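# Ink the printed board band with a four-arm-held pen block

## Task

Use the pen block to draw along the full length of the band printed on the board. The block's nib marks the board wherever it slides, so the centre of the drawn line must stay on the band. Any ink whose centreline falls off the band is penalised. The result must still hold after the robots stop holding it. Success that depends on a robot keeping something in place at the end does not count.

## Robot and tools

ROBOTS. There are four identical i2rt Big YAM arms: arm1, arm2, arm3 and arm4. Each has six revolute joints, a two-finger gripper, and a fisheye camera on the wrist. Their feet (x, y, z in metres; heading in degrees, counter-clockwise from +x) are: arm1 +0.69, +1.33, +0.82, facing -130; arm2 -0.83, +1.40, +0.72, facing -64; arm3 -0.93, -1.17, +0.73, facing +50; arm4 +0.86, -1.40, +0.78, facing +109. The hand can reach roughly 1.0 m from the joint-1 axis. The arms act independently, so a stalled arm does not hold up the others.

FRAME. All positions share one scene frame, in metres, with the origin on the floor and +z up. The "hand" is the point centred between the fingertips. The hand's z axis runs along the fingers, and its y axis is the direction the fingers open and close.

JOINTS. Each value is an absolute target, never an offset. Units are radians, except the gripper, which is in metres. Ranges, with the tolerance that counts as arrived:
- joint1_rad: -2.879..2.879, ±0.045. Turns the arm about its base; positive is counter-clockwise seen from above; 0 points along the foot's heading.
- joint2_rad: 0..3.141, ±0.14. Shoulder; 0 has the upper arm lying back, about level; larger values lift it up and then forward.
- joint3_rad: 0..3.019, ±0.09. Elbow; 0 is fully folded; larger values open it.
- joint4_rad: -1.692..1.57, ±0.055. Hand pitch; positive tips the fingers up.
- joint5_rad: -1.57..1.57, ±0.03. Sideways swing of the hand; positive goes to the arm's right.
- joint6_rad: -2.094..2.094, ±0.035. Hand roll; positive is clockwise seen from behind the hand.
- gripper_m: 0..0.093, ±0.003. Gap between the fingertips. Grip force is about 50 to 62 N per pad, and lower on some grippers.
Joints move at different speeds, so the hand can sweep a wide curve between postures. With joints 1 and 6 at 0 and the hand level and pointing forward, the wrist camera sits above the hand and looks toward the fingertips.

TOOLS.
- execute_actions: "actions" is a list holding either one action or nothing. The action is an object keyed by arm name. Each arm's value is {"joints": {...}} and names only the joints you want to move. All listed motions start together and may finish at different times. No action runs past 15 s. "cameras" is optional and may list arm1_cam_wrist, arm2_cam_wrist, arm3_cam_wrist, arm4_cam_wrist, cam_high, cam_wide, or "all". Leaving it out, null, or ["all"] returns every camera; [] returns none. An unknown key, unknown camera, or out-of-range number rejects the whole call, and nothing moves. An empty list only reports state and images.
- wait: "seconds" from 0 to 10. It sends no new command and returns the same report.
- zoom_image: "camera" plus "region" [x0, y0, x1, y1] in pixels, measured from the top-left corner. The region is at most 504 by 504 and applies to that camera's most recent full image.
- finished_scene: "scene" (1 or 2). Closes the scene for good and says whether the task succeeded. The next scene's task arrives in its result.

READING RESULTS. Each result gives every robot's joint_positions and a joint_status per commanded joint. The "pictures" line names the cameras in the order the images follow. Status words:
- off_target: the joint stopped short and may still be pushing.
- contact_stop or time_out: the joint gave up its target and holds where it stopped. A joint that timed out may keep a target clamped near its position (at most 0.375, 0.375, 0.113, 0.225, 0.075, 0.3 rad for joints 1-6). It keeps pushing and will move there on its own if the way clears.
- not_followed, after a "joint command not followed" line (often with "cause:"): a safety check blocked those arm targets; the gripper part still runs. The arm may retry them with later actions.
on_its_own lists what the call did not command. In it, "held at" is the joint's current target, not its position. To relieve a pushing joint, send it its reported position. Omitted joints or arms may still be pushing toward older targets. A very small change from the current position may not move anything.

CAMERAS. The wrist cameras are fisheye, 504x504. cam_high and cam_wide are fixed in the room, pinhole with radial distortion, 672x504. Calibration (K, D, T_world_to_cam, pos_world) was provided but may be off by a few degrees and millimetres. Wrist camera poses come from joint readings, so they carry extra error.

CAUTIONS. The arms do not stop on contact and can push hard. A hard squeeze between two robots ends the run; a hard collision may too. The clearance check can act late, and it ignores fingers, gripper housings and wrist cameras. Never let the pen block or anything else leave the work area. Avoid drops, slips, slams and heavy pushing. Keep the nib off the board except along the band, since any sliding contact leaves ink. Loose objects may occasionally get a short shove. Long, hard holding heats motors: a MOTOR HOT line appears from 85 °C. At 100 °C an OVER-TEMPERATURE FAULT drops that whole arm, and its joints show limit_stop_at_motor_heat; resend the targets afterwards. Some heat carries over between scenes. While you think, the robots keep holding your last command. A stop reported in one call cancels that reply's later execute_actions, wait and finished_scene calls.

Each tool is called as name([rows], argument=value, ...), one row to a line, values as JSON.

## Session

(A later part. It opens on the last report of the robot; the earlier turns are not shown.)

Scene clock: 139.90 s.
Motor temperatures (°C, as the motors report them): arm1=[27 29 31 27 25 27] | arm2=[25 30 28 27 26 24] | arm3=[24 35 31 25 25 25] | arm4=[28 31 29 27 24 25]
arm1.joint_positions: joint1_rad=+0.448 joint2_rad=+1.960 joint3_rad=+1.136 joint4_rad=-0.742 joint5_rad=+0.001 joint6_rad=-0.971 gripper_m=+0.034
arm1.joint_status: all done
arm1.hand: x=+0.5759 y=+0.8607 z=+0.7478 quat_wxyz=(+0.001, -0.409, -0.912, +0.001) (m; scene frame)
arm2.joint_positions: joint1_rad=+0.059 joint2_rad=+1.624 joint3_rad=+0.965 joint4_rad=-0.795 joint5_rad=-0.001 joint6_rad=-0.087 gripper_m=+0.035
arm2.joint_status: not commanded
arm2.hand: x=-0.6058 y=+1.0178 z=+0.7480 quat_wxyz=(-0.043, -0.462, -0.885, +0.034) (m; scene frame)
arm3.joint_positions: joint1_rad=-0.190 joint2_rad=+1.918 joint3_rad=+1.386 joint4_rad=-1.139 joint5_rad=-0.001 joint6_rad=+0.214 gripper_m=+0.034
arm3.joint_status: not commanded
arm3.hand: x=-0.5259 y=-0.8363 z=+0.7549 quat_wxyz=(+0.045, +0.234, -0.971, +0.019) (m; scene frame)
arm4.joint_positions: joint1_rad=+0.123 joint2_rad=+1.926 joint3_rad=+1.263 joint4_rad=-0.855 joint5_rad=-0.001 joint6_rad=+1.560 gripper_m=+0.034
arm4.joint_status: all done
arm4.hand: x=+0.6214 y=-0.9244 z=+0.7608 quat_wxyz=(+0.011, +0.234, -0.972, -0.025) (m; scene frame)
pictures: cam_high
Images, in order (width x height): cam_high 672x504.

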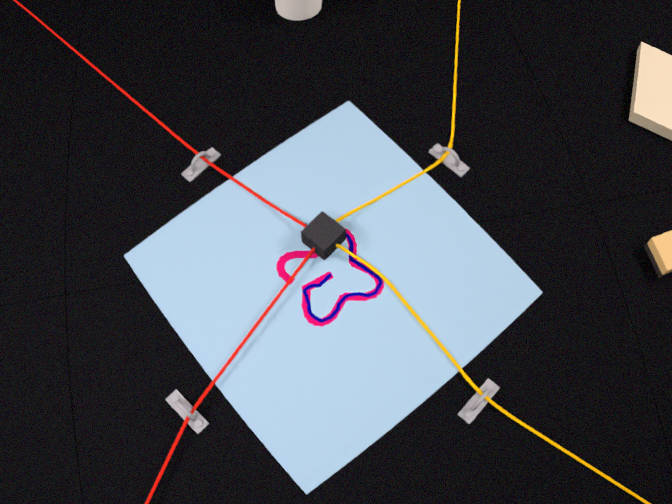

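execute_actions([
  {"arm1":{"joints":{"joint6_rad":-1.28}}},
], cameras=["cam_high"])

zoom_image(camera="cam_high", region=[250, 200, 410, 350])

Scene clock: 142.50 s.
Motor temperatures (°C, as the motors report them): arm1=[27 29 31 27 25 27] | arm2=[25 30 28 27 26 24] | arm3=[24 35 31 25 25 25] | arm4=[28 31 29 27 24 25]
arm1.joint_positions: joint1_rad=+0.448 joint2_rad=+1.960 joint3_rad=+1.136 joint4_rad=-0.742 joint5_rad=+0.001 joint6_rad=-1.261 gripper_m=+0.034
arm1.joint_status: all done
arm1.hand: x=+0.5759 y=+0.8607 z=+0.7478 quat_wxyz=(+0.001, -0.273, -0.962, +0.001) (m; scene frame)
arm2.joint_positions: joint1_rad=+0.059 joint2_rad=+1.624 joint3_rad=+0.965 joint4_rad=-0.795 joint5_rad=-0.001 joint6_rad=-0.087 gripper_m=+0.035
arm2.joint_status: not commanded
arm2.hand: x=-0.6058 y=+1.0178 z=+0.7480 quat_wxyz=(-0.043, -0.462, -0.885, +0.034) (m; scene frame)
arm3.joint_positions: joint1_rad=-0.190 joint2_rad=+1.918 joint3_rad=+1.386 joint4_rad=-1.139 joint5_rad=-0.001 joint6_rad=+0.214 gripper_m=+0.034
arm3.joint_status: not commanded
arm3.hand: x=-0.5259 y=-0.8363 z=+0.7549 quat_wxyz=(+0.045, +0.234, -0.971, +0.019) (m; scene frame)
arm4.joint_positions: joint1_rad=+0.123 joint2_rad=+1.926 joint3_rad=+1.263 joint4_rad=-0.855 joint5_rad=-0.001 joint6_rad=+1.559 gripper_m=+0.034
arm4.joint_status: not commanded
arm4.hand: x=+0.6214 y=-0.9244 z=+0.7608 quat_wxyz=(+0.011, +0.234, -0.972, -0.025) (m; scene frame)
pictures: cam_high
Images, in order (width x height): cam_high 672x504.

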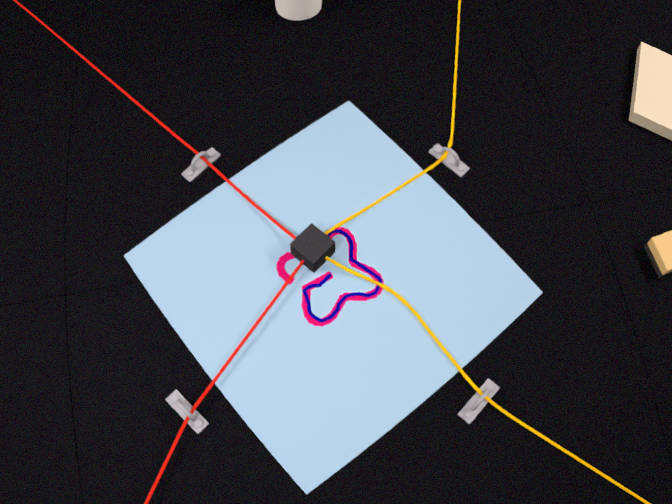

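Region (250, 200, 410, 350) of cam_high's 672x504 image, scaled by 3.150, with more detail than that image has; it fills the top 472 rows of this view, and the rest is white.

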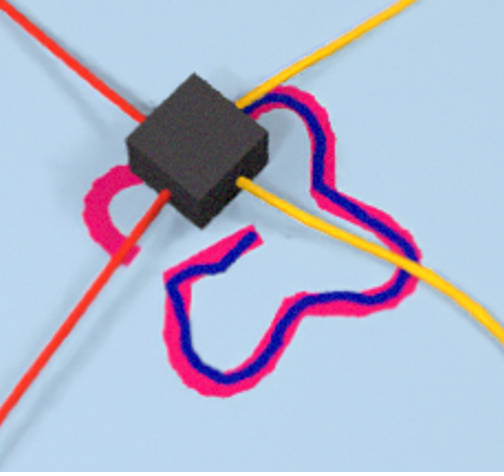

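execute_actions([
  {"arm1":{"joints":{"joint6_rad":-1.41}},"arm4":{"joints":{"joint6_rad":1.70}}},
], cameras=["cam_high"])

zoom_image(camera="cam_high", region=[250, 200, 410, 350])

Scene clock: 144.70 s.
Motor temperatures (°C, as the motors report them): arm1=[27 29 31 27 25 27] | arm2=[25 30 28 27 26 24] | arm3=[24 35 31 25 25 25] | arm4=[28 31 29 27 24 25]
arm1.joint_positions: joint1_rad=+0.448 joint2_rad=+1.960 joint3_rad=+1.136 joint4_rad=-0.742 joint5_rad=+0.001 joint6_rad=-1.394 gripper_m=+0.034
arm1.joint_status: all done
arm1.hand: x=+0.5759 y=+0.8607 z=+0.7478 quat_wxyz=(+0.001, -0.209, -0.978, +0.001) (m; scene frame)
arm2.joint_positions: joint1_rad=+0.059 joint2_rad=+1.624 joint3_rad=+0.965 joint4_rad=-0.795 joint5_rad=-0.001 joint6_rad=-0.087 gripper_m=+0.035
arm2.joint_status: not commanded
arm2.hand: x=-0.6058 y=+1.0178 z=+0.7480 quat_wxyz=(-0.043, -0.462, -0.885, +0.034) (m; scene frame)
arm3.joint_positions: joint1_rad=-0.190 joint2_rad=+1.918 joint3_rad=+1.386 joint4_rad=-1.139 joint5_rad=-0.001 joint6_rad=+0.214 gripper_m=+0.034
arm3.joint_status: not commanded
arm3.hand: x=-0.5259 y=-0.8363 z=+0.7549 quat_wxyz=(+0.045, +0.234, -0.971, +0.019) (m; scene frame)
arm4.joint_positions: joint1_rad=+0.123 joint2_rad=+1.926 joint3_rad=+1.263 joint4_rad=-0.855 joint5_rad=-0.001 joint6_rad=+1.679 gripper_m=+0.034
arm4.joint_status: all done
arm4.hand: x=+0.6214 y=-0.9244 z=+0.7608 quat_wxyz=(+0.012, +0.176, -0.984, -0.024) (m; scene frame)
pictures: cam_high
Images, in order (width x height): cam_high 672x504.

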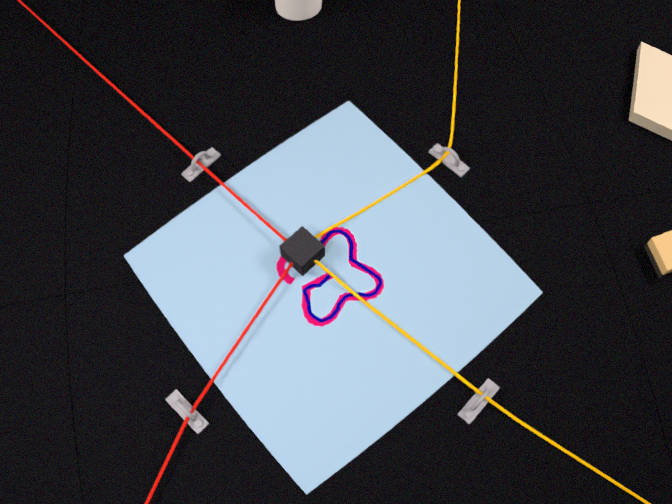

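Region (250, 200, 410, 350) of cam_high's 672x504 image, scaled by 3.150, with more detail than that image has; it fills the top 472 rows of this view, and the rest is white.

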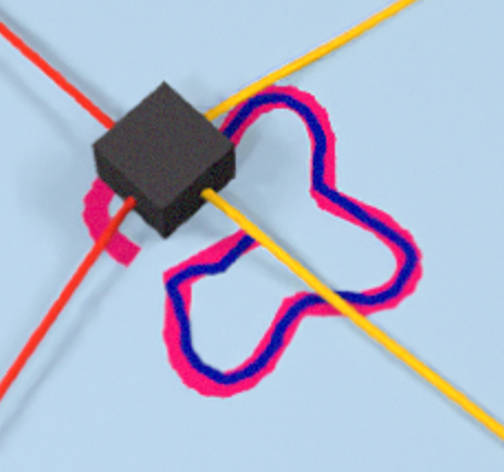

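execute_actions([
  {"arm1":{"joints":{"joint6_rad":-1.50}},"arm4":{"joints":{"joint6_rad":1.815}}},
], cameras=["cam_high"])

zoom_image(camera="cam_high", region=[250, 200, 410, 350])

Scene clock: 146.97 s.
Motor temperatures (°C, as the motors report them): arm1=[27 29 31 27 25 27] | arm2=[25 30 28 27 26 24] | arm3=[24 35 31 25 25 25] | arm4=[28 31 29 27 24 25]
arm1.joint_positions: joint1_rad=+0.448 joint2_rad=+1.960 joint3_rad=+1.136 joint4_rad=-0.742 joint5_rad=+0.001 joint6_rad=-1.484 gripper_m=+0.034
arm1.joint_status: all done
arm1.hand: x=+0.5759 y=+0.8607 z=+0.7478 quat_wxyz=(+0.001, -0.164, -0.986, +0.001) (m; scene frame)
arm2.joint_positions: joint1_rad=+0.059 joint2_rad=+1.624 joint3_rad=+0.965 joint4_rad=-0.795 joint5_rad=-0.001 joint6_rad=-0.087 gripper_m=+0.035
arm2.joint_status: not commanded
arm2.hand: x=-0.6058 y=+1.0178 z=+0.7480 quat_wxyz=(-0.043, -0.462, -0.885, +0.034) (m; scene frame)
arm3.joint_positions: joint1_rad=-0.190 joint2_rad=+1.918 joint3_rad=+1.386 joint4_rad=-1.139 joint5_rad=-0.001 joint6_rad=+0.214 gripper_m=+0.034
arm3.joint_status: not commanded
arm3.hand: x=-0.5259 y=-0.8363 z=+0.7549 quat_wxyz=(+0.045, +0.234, -0.971, +0.019) (m; scene frame)
arm4.joint_positions: joint1_rad=+0.123 joint2_rad=+1.926 joint3_rad=+1.263 joint4_rad=-0.855 joint5_rad=-0.001 joint6_rad=+1.791 gripper_m=+0.034
arm4.joint_status: all done
arm4.hand: x=+0.6214 y=-0.9244 z=+0.7608 quat_wxyz=(+0.014, +0.120, -0.992, -0.024) (m; scene frame)
pictures: cam_high
Images, in order (width x height): cam_high 672x504.

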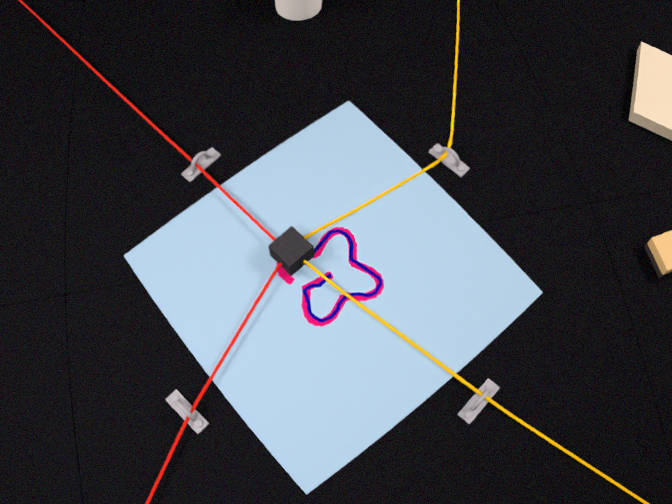

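Region (250, 200, 410, 350) of cam_high's 672x504 image, scaled by 3.150, with more detail than that image has; it fills the top 472 rows of this view, and the rest is white.

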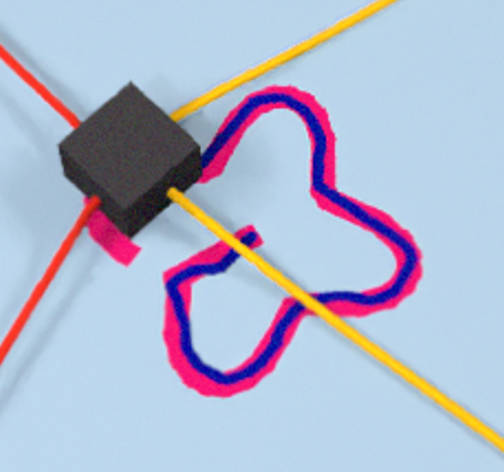

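execute_actions([
  {"arm1":{"joints":{"joint6_rad":-1.645}},"arm4":{"joints":{"joint6_rad":1.85}}},
], cameras=["cam_high"])

zoom_image(camera="cam_high", region=[250, 200, 410, 350])

Scene clock: 149.27 s.
Motor temperatures (°C, as the motors report them): arm1=[27 29 31 27 25 27] | arm2=[25 30 28 27 26 24] | arm3=[24 35 31 25 25 25] | arm4=[28 32 29 27 24 25]
arm1.joint_positions: joint1_rad=+0.448 joint2_rad=+1.960 joint3_rad=+1.136 joint4_rad=-0.742 joint5_rad=+0.001 joint6_rad=-1.627 gripper_m=+0.034
arm1.joint_status: all done
arm1.hand: x=+0.5759 y=+0.8607 z=+0.7478 quat_wxyz=(+0.001, -0.094, -0.996, +0.000) (m; scene frame)
arm2.joint_positions: joint1_rad=+0.059 joint2_rad=+1.624 joint3_rad=+0.965 joint4_rad=-0.795 joint5_rad=-0.001 joint6_rad=-0.087 gripper_m=+0.035
arm2.joint_status: not commanded
arm2.hand: x=-0.6058 y=+1.0178 z=+0.7480 quat_wxyz=(-0.043, -0.462, -0.885, +0.034) (m; scene frame)
arm3.joint_positions: joint1_rad=-0.190 joint2_rad=+1.918 joint3_rad=+1.386 joint4_rad=-1.139 joint5_rad=-0.001 joint6_rad=+0.214 gripper_m=+0.034
arm3.joint_status: not commanded
arm3.hand: x=-0.5259 y=-0.8363 z=+0.7549 quat_wxyz=(+0.045, +0.234, -0.971, +0.019) (m; scene frame)
arm4.joint_positions: joint1_rad=+0.123 joint2_rad=+1.926 joint3_rad=+1.263 joint4_rad=-0.855 joint5_rad=-0.001 joint6_rad=+1.832 gripper_m=+0.034
arm4.joint_status: all done
arm4.hand: x=+0.6214 y=-0.9244 z=+0.7608 quat_wxyz=(+0.014, +0.099, -0.995, -0.023) (m; scene frame)
pictures: cam_high
Images, in order (width x height): cam_high 672x504.

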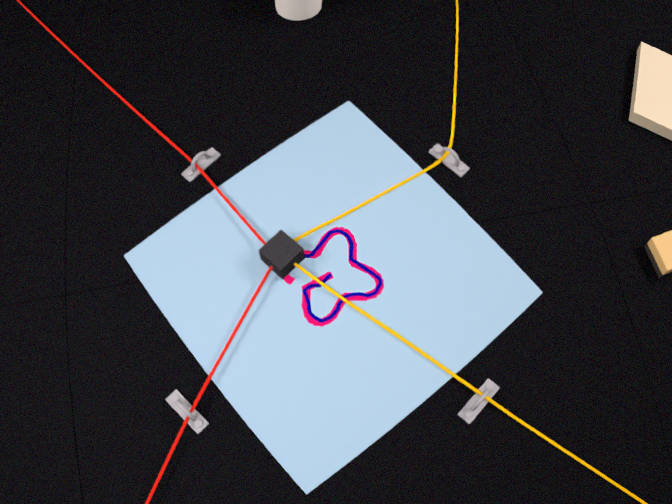

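Region (250, 200, 410, 350) of cam_high's 672x504 image, scaled by 3.150, with more detail than that image has; it fills the top 472 rows of this view, and the rest is white.

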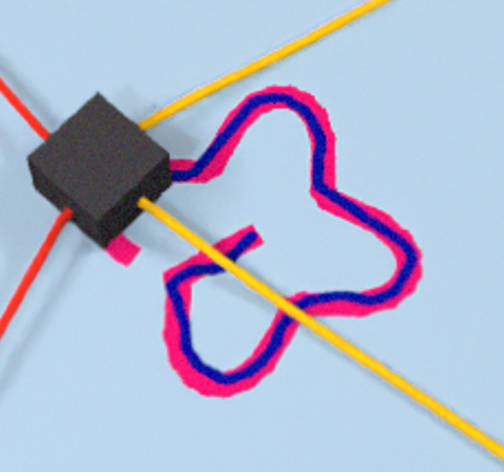

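execute_actions([
  {"arm1":{"joints":{"joint6_rad":-1.76}},"arm4":{"joints":{"joint6_rad":1.2}},"arm2":{"joints":{"joint6_rad":0.72}}},
], cameras=["cam_high"])

zoom_image(camera="cam_high", region=[250, 200, 410, 350])

Scene clock: 153.37 s.
Motor temperatures (°C, as the motors report them): arm1=[27 29 31 27 25 27] | arm2=[25 30 28 27 26 24] | arm3=[24 35 31 25 25 25] | arm4=[28 32 30 27 24 25]
arm1.joint_positions: joint1_rad=+0.448 joint2_rad=+1.960 joint3_rad=+1.136 joint4_rad=-0.742 joint5_rad=+0.001 joint6_rad=-1.744 gripper_m=+0.034
arm1.joint_status: all done
arm1.hand: x=+0.5759 y=+0.8607 z=+0.7478 quat_wxyz=(+0.001, -0.035, -0.999, +0.000) (m; scene frame)
arm2.joint_positions: joint1_rad=+0.059 joint2_rad=+1.624 joint3_rad=+0.965 joint4_rad=-0.795 joint5_rad=-0.001 joint6_rad=+0.706 gripper_m=+0.035
arm2.joint_status: all done
arm2.hand: x=-0.6058 y=+1.0178 z=+0.7480 quat_wxyz=(-0.052, -0.768, -0.638, +0.015) (m; scene frame)
arm3.joint_positions: joint1_rad=-0.190 joint2_rad=+1.918 joint3_rad=+1.386 joint4_rad=-1.139 joint5_rad=-0.001 joint6_rad=+0.214 gripper_m=+0.034
arm3.joint_status: not commanded
arm3.hand: x=-0.5259 y=-0.8363 z=+0.7549 quat_wxyz=(+0.045, +0.234, -0.971, +0.019) (m; scene frame)
arm4.joint_positions: joint1_rad=+0.123 joint2_rad=+1.926 joint3_rad=+1.263 joint4_rad=-0.855 joint5_rad=-0.001 joint6_rad=+1.210 gripper_m=+0.034
arm4.joint_status: all done
arm4.hand: x=+0.6214 y=-0.9244 z=+0.7608 quat_wxyz=(+0.006, +0.399, -0.916, -0.026) (m; scene frame)
pictures: cam_high
Images, in order (width x height): cam_high 672x504.

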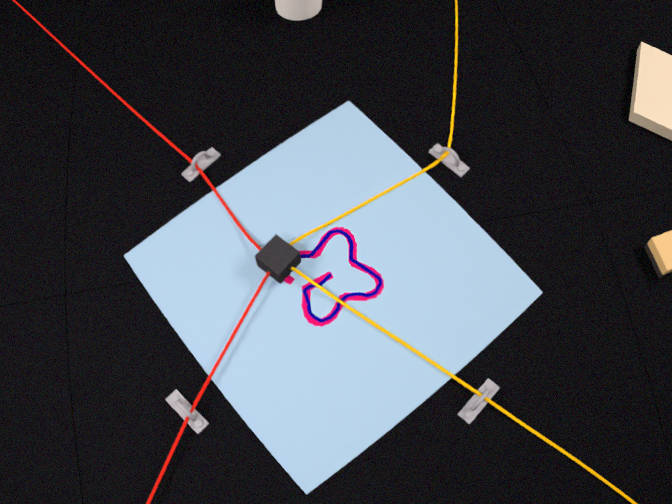

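Region (250, 200, 410, 350) of cam_high's 672x504 image, scaled by 3.150, with more detail than that image has; it fills the top 472 rows of this view, and the rest is white.

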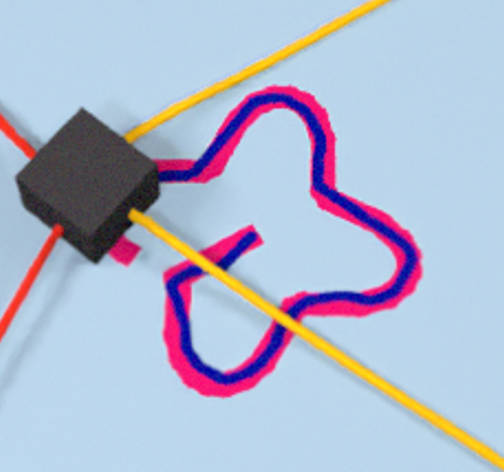

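Nib ≈(93,202).

execute_actions([
  {"arm2":{"joints":{"joint6_rad":0.86}}},
], cameras=["cam_high"])

zoom_image(camera="cam_high", region=[250, 200, 410, 350])

Scene clock: 155.40 s.
Motor temperatures (°C, as the motors report them): arm1=[27 29 31 27 25 27] | arm2=[25 30 28 27 26 24] | arm3=[24 35 31 25 25 25] | arm4=[28 32 30 27 24 25]
arm1.joint_positions: joint1_rad=+0.448 joint2_rad=+1.960 joint3_rad=+1.136 joint4_rad=-0.742 joint5_rad=+0.001 joint6_rad=-1.744 gripper_m=+0.034
arm1.joint_status: not commanded
arm1.hand: x=+0.5759 y=+0.8607 z=+0.7478 quat_wxyz=(+0.001, -0.035, -0.999, +0.000) (m; scene frame)
arm2.joint_positions: joint1_rad=+0.059 joint2_rad=+1.624 joint3_rad=+0.965 joint4_rad=-0.795 joint5_rad=-0.001 joint6_rad=+0.844 gripper_m=+0.035
arm2.joint_status: all done
arm2.hand: x=-0.6058 y=+1.0178 z=+0.7480 quat_wxyz=(-0.053, -0.810, -0.584, +0.011) (m; scene frame)
arm3.joint_positions: joint1_rad=-0.190 joint2_rad=+1.918 joint3_rad=+1.386 joint4_rad=-1.139 joint5_rad=-0.001 joint6_rad=+0.214 gripper_m=+0.034
arm3.joint_status: not commanded
arm3.hand: x=-0.5259 y=-0.8363 z=+0.7549 quat_wxyz=(+0.045, +0.234, -0.971, +0.019) (m; scene frame)
arm4.joint_positions: joint1_rad=+0.123 joint2_rad=+1.926 joint3_rad=+1.263 joint4_rad=-0.855 joint5_rad=-0.001 joint6_rad=+1.210 gripper_m=+0.034
arm4.joint_status: not commanded
arm4.hand: x=+0.6214 y=-0.9244 z=+0.7608 quat_wxyz=(+0.006, +0.399, -0.916, -0.026) (m; scene frame)
pictures: cam_high
Images, in order (width x height): cam_high 672x504.

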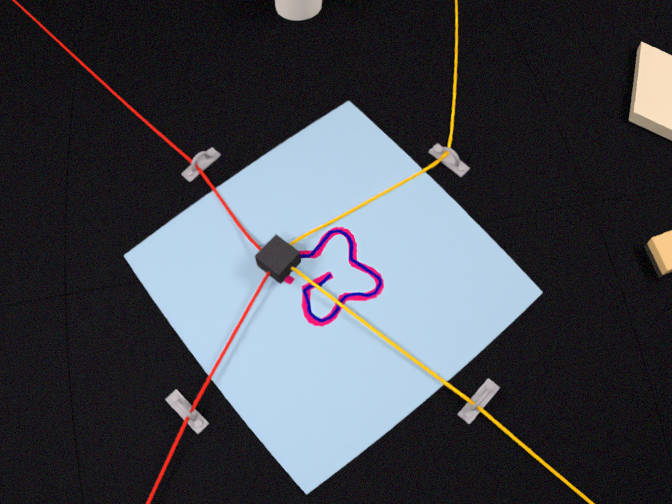

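Region (250, 200, 410, 350) of cam_high's 672x504 image, scaled by 3.150, with more detail than that image has; it fills the top 472 rows of this view, and the rest is white.

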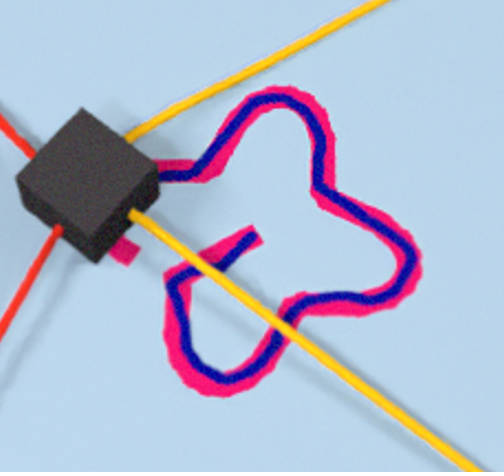

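execute_actions([
  {"arm2":{"joints":{"joint6_rad":0.94}}},
], cameras=["cam_high"])

zoom_image(camera="cam_high", region=[250, 200, 410, 350])

Scene clock: 157.10 s.
Motor temperatures (°C, as the motors report them): arm1=[27 29 31 27 25 27] | arm2=[25 30 28 27 26 24] | arm3=[24 35 31 25 25 25] | arm4=[28 32 30 27 24 25]
arm1.joint_positions: joint1_rad=+0.448 joint2_rad=+1.960 joint3_rad=+1.136 joint4_rad=-0.742 joint5_rad=+0.001 joint6_rad=-1.749 gripper_m=+0.034
arm1.joint_status: not commanded
arm1.hand: x=+0.5759 y=+0.8607 z=+0.7478 quat_wxyz=(+0.001, -0.033, -0.999, +0.000) (m; scene frame)
arm2.joint_positions: joint1_rad=+0.059 joint2_rad=+1.624 joint3_rad=+0.965 joint4_rad=-0.790 joint5_rad=-0.001 joint6_rad=+0.919 gripper_m=+0.035
arm2.joint_status: all done
arm2.hand: x=-0.6052 y=+1.0167 z=+0.7481 quat_wxyz=(-0.056, -0.832, -0.552, +0.009) (m; scene frame)
arm3.joint_positions: joint1_rad=-0.190 joint2_rad=+1.918 joint3_rad=+1.386 joint4_rad=-1.139 joint5_rad=-0.001 joint6_rad=+0.214 gripper_m=+0.034
arm3.joint_status: not commanded
arm3.hand: x=-0.5259 y=-0.8363 z=+0.7549 quat_wxyz=(+0.045, +0.234, -0.971, +0.019) (m; scene frame)
arm4.joint_positions: joint1_rad=+0.123 joint2_rad=+1.926 joint3_rad=+1.263 joint4_rad=-0.855 joint5_rad=-0.001 joint6_rad=+1.210 gripper_m=+0.034
arm4.joint_status: not commanded
arm4.hand: x=+0.6214 y=-0.9244 z=+0.7608 quat_wxyz=(+0.006, +0.399, -0.916, -0.026) (m; scene frame)
pictures: cam_high
Images, in order (width x height): cam_high 672x504.

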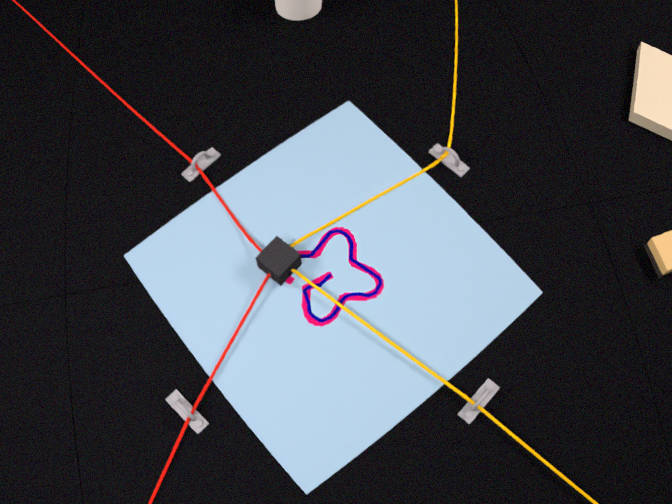

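Region (250, 200, 410, 350) of cam_high's 672x504 image, scaled by 3.150, with more detail than that image has; it fills the top 472 rows of this view, and the rest is white.

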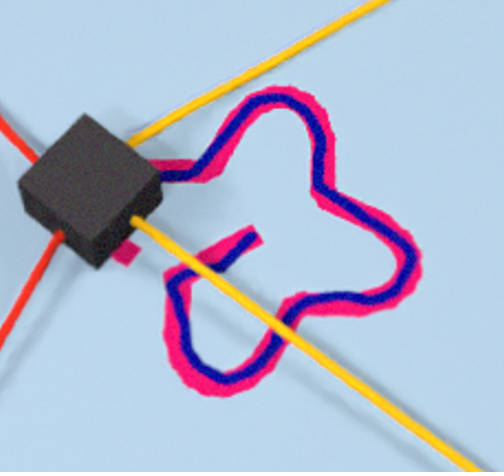

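execute_actions([
  {"arm2":{"joints":{"joint6_rad":1.075}},"arm1":{"joints":{"joint6_rad":-1.885}}},
], cameras=["cam_high"])

zoom_image(camera="cam_high", region=[250, 200, 410, 350])

Scene clock: 159.37 s.
Motor temperatures (°C, as the motors report them): arm1=[27 29 31 27 25 27] | arm2=[25 30 28 27 26 24] | arm3=[24 35 31 25 25 25] | arm4=[28 32 30 27 24 25]
arm1.joint_positions: joint1_rad=+0.448 joint2_rad=+1.960 joint3_rad=+1.136 joint4_rad=-0.742 joint5_rad=+0.001 joint6_rad=-1.872 gripper_m=+0.034
arm1.joint_status: all done
arm1.hand: x=+0.5759 y=+0.8607 z=+0.7478 quat_wxyz=(+0.001, +0.029, -1.000, +0.000) (m; scene frame)
arm2.joint_positions: joint1_rad=+0.059 joint2_rad=+1.624 joint3_rad=+0.965 joint4_rad=-0.790 joint5_rad=-0.001 joint6_rad=+1.055 gripper_m=+0.035
arm2.joint_status: all done
arm2.hand: x=-0.6051 y=+1.0166 z=+0.7482 quat_wxyz=(-0.057, -0.867, -0.495, +0.005) (m; scene frame)
arm3.joint_positions: joint1_rad=-0.190 joint2_rad=+1.918 joint3_rad=+1.386 joint4_rad=-1.139 joint5_rad=-0.001 joint6_rad=+0.214 gripper_m=+0.034
arm3.joint_status: not commanded
arm3.hand: x=-0.5259 y=-0.8363 z=+0.7549 quat_wxyz=(+0.045, +0.234, -0.971, +0.019) (m; scene frame)
arm4.joint_positions: joint1_rad=+0.123 joint2_rad=+1.926 joint3_rad=+1.263 joint4_rad=-0.855 joint5_rad=-0.001 joint6_rad=+1.210 gripper_m=+0.034
arm4.joint_status: not commanded
arm4.hand: x=+0.6214 y=-0.9244 z=+0.7608 quat_wxyz=(+0.006, +0.399, -0.916, -0.026) (m; scene frame)
pictures: cam_high
Images, in order (width x height): cam_high 672x504.

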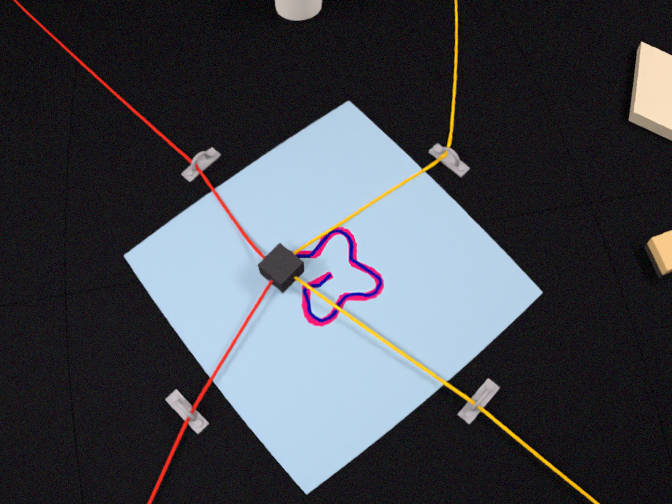

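Region (250, 200, 410, 350) of cam_high's 672x504 image, scaled by 3.150, with more detail than that image has; it fills the top 472 rows of this view, and the rest is white.

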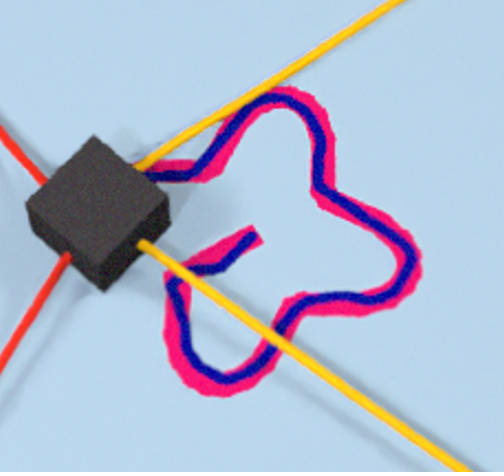

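execute_actions([
  {"arm2":{"joints":{"joint6_rad":1.31}},"arm1":{"joints":{"joint6_rad":-1.95}}},
], cameras=["cam_high"])

zoom_image(camera="cam_high", region=[250, 200, 410, 350])

Scene clock: 161.60 s.
Motor temperatures (°C, as the motors report them): arm1=[27 30 31 27 25 27] | arm2=[25 30 28 27 26 24] | arm3=[24 35 31 25 25 25] | arm4=[28 32 30 27 24 25]
arm1.joint_positions: joint1_rad=+0.448 joint2_rad=+1.960 joint3_rad=+1.136 joint4_rad=-0.742 joint5_rad=+0.001 joint6_rad=-1.941 gripper_m=+0.034
arm1.joint_status: all done
arm1.hand: x=+0.5759 y=+0.8607 z=+0.7478 quat_wxyz=(+0.001, +0.063, -0.998, +0.000) (m; scene frame)
arm2.joint_positions: joint1_rad=+0.059 joint2_rad=+1.624 joint3_rad=+0.965 joint4_rad=-0.788 joint5_rad=-0.001 joint6_rad=+1.286 gripper_m=+0.035
arm2.joint_status: all done
arm2.hand: x=-0.6050 y=+1.0164 z=+0.7482 quat_wxyz=(-0.058, -0.918, -0.391, -0.001) (m; scene frame)
arm3.joint_positions: joint1_rad=-0.190 joint2_rad=+1.918 joint3_rad=+1.386 joint4_rad=-1.139 joint5_rad=-0.001 joint6_rad=+0.214 gripper_m=+0.034
arm3.joint_status: not commanded
arm3.hand: x=-0.5259 y=-0.8363 z=+0.7549 quat_wxyz=(+0.045, +0.234, -0.971, +0.019) (m; scene frame)
arm4.joint_positions: joint1_rad=+0.123 joint2_rad=+1.926 joint3_rad=+1.263 joint4_rad=-0.855 joint5_rad=-0.001 joint6_rad=+1.210 gripper_m=+0.034
arm4.joint_status: not commanded
arm4.hand: x=+0.6214 y=-0.9244 z=+0.7608 quat_wxyz=(+0.006, +0.399, -0.916, -0.026) (m; scene frame)
pictures: cam_high
Images, in order (width x height): cam_high 672x504.

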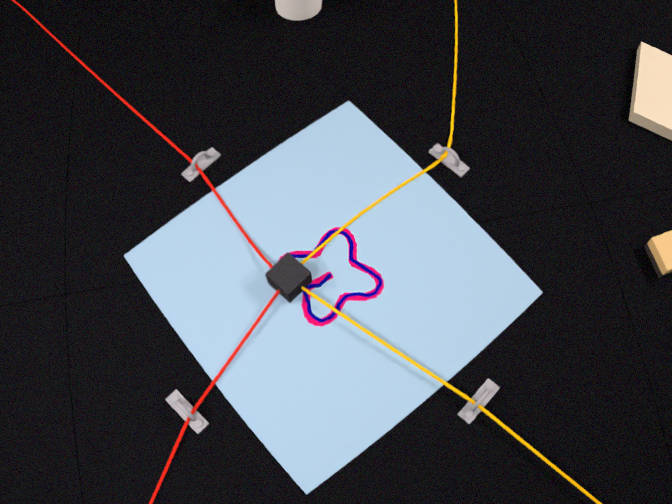

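Region (250, 200, 410, 350) of cam_high's 672x504 image, scaled by 3.150, with more detail than that image has; it fills the top 472 rows of this view, and the rest is white.

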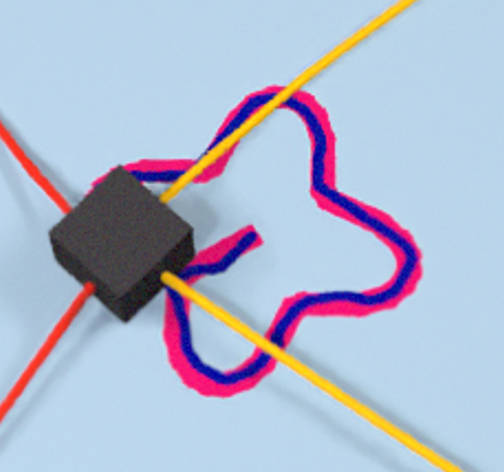

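finished_scene(scene=1)

The scene is finished: the task was done.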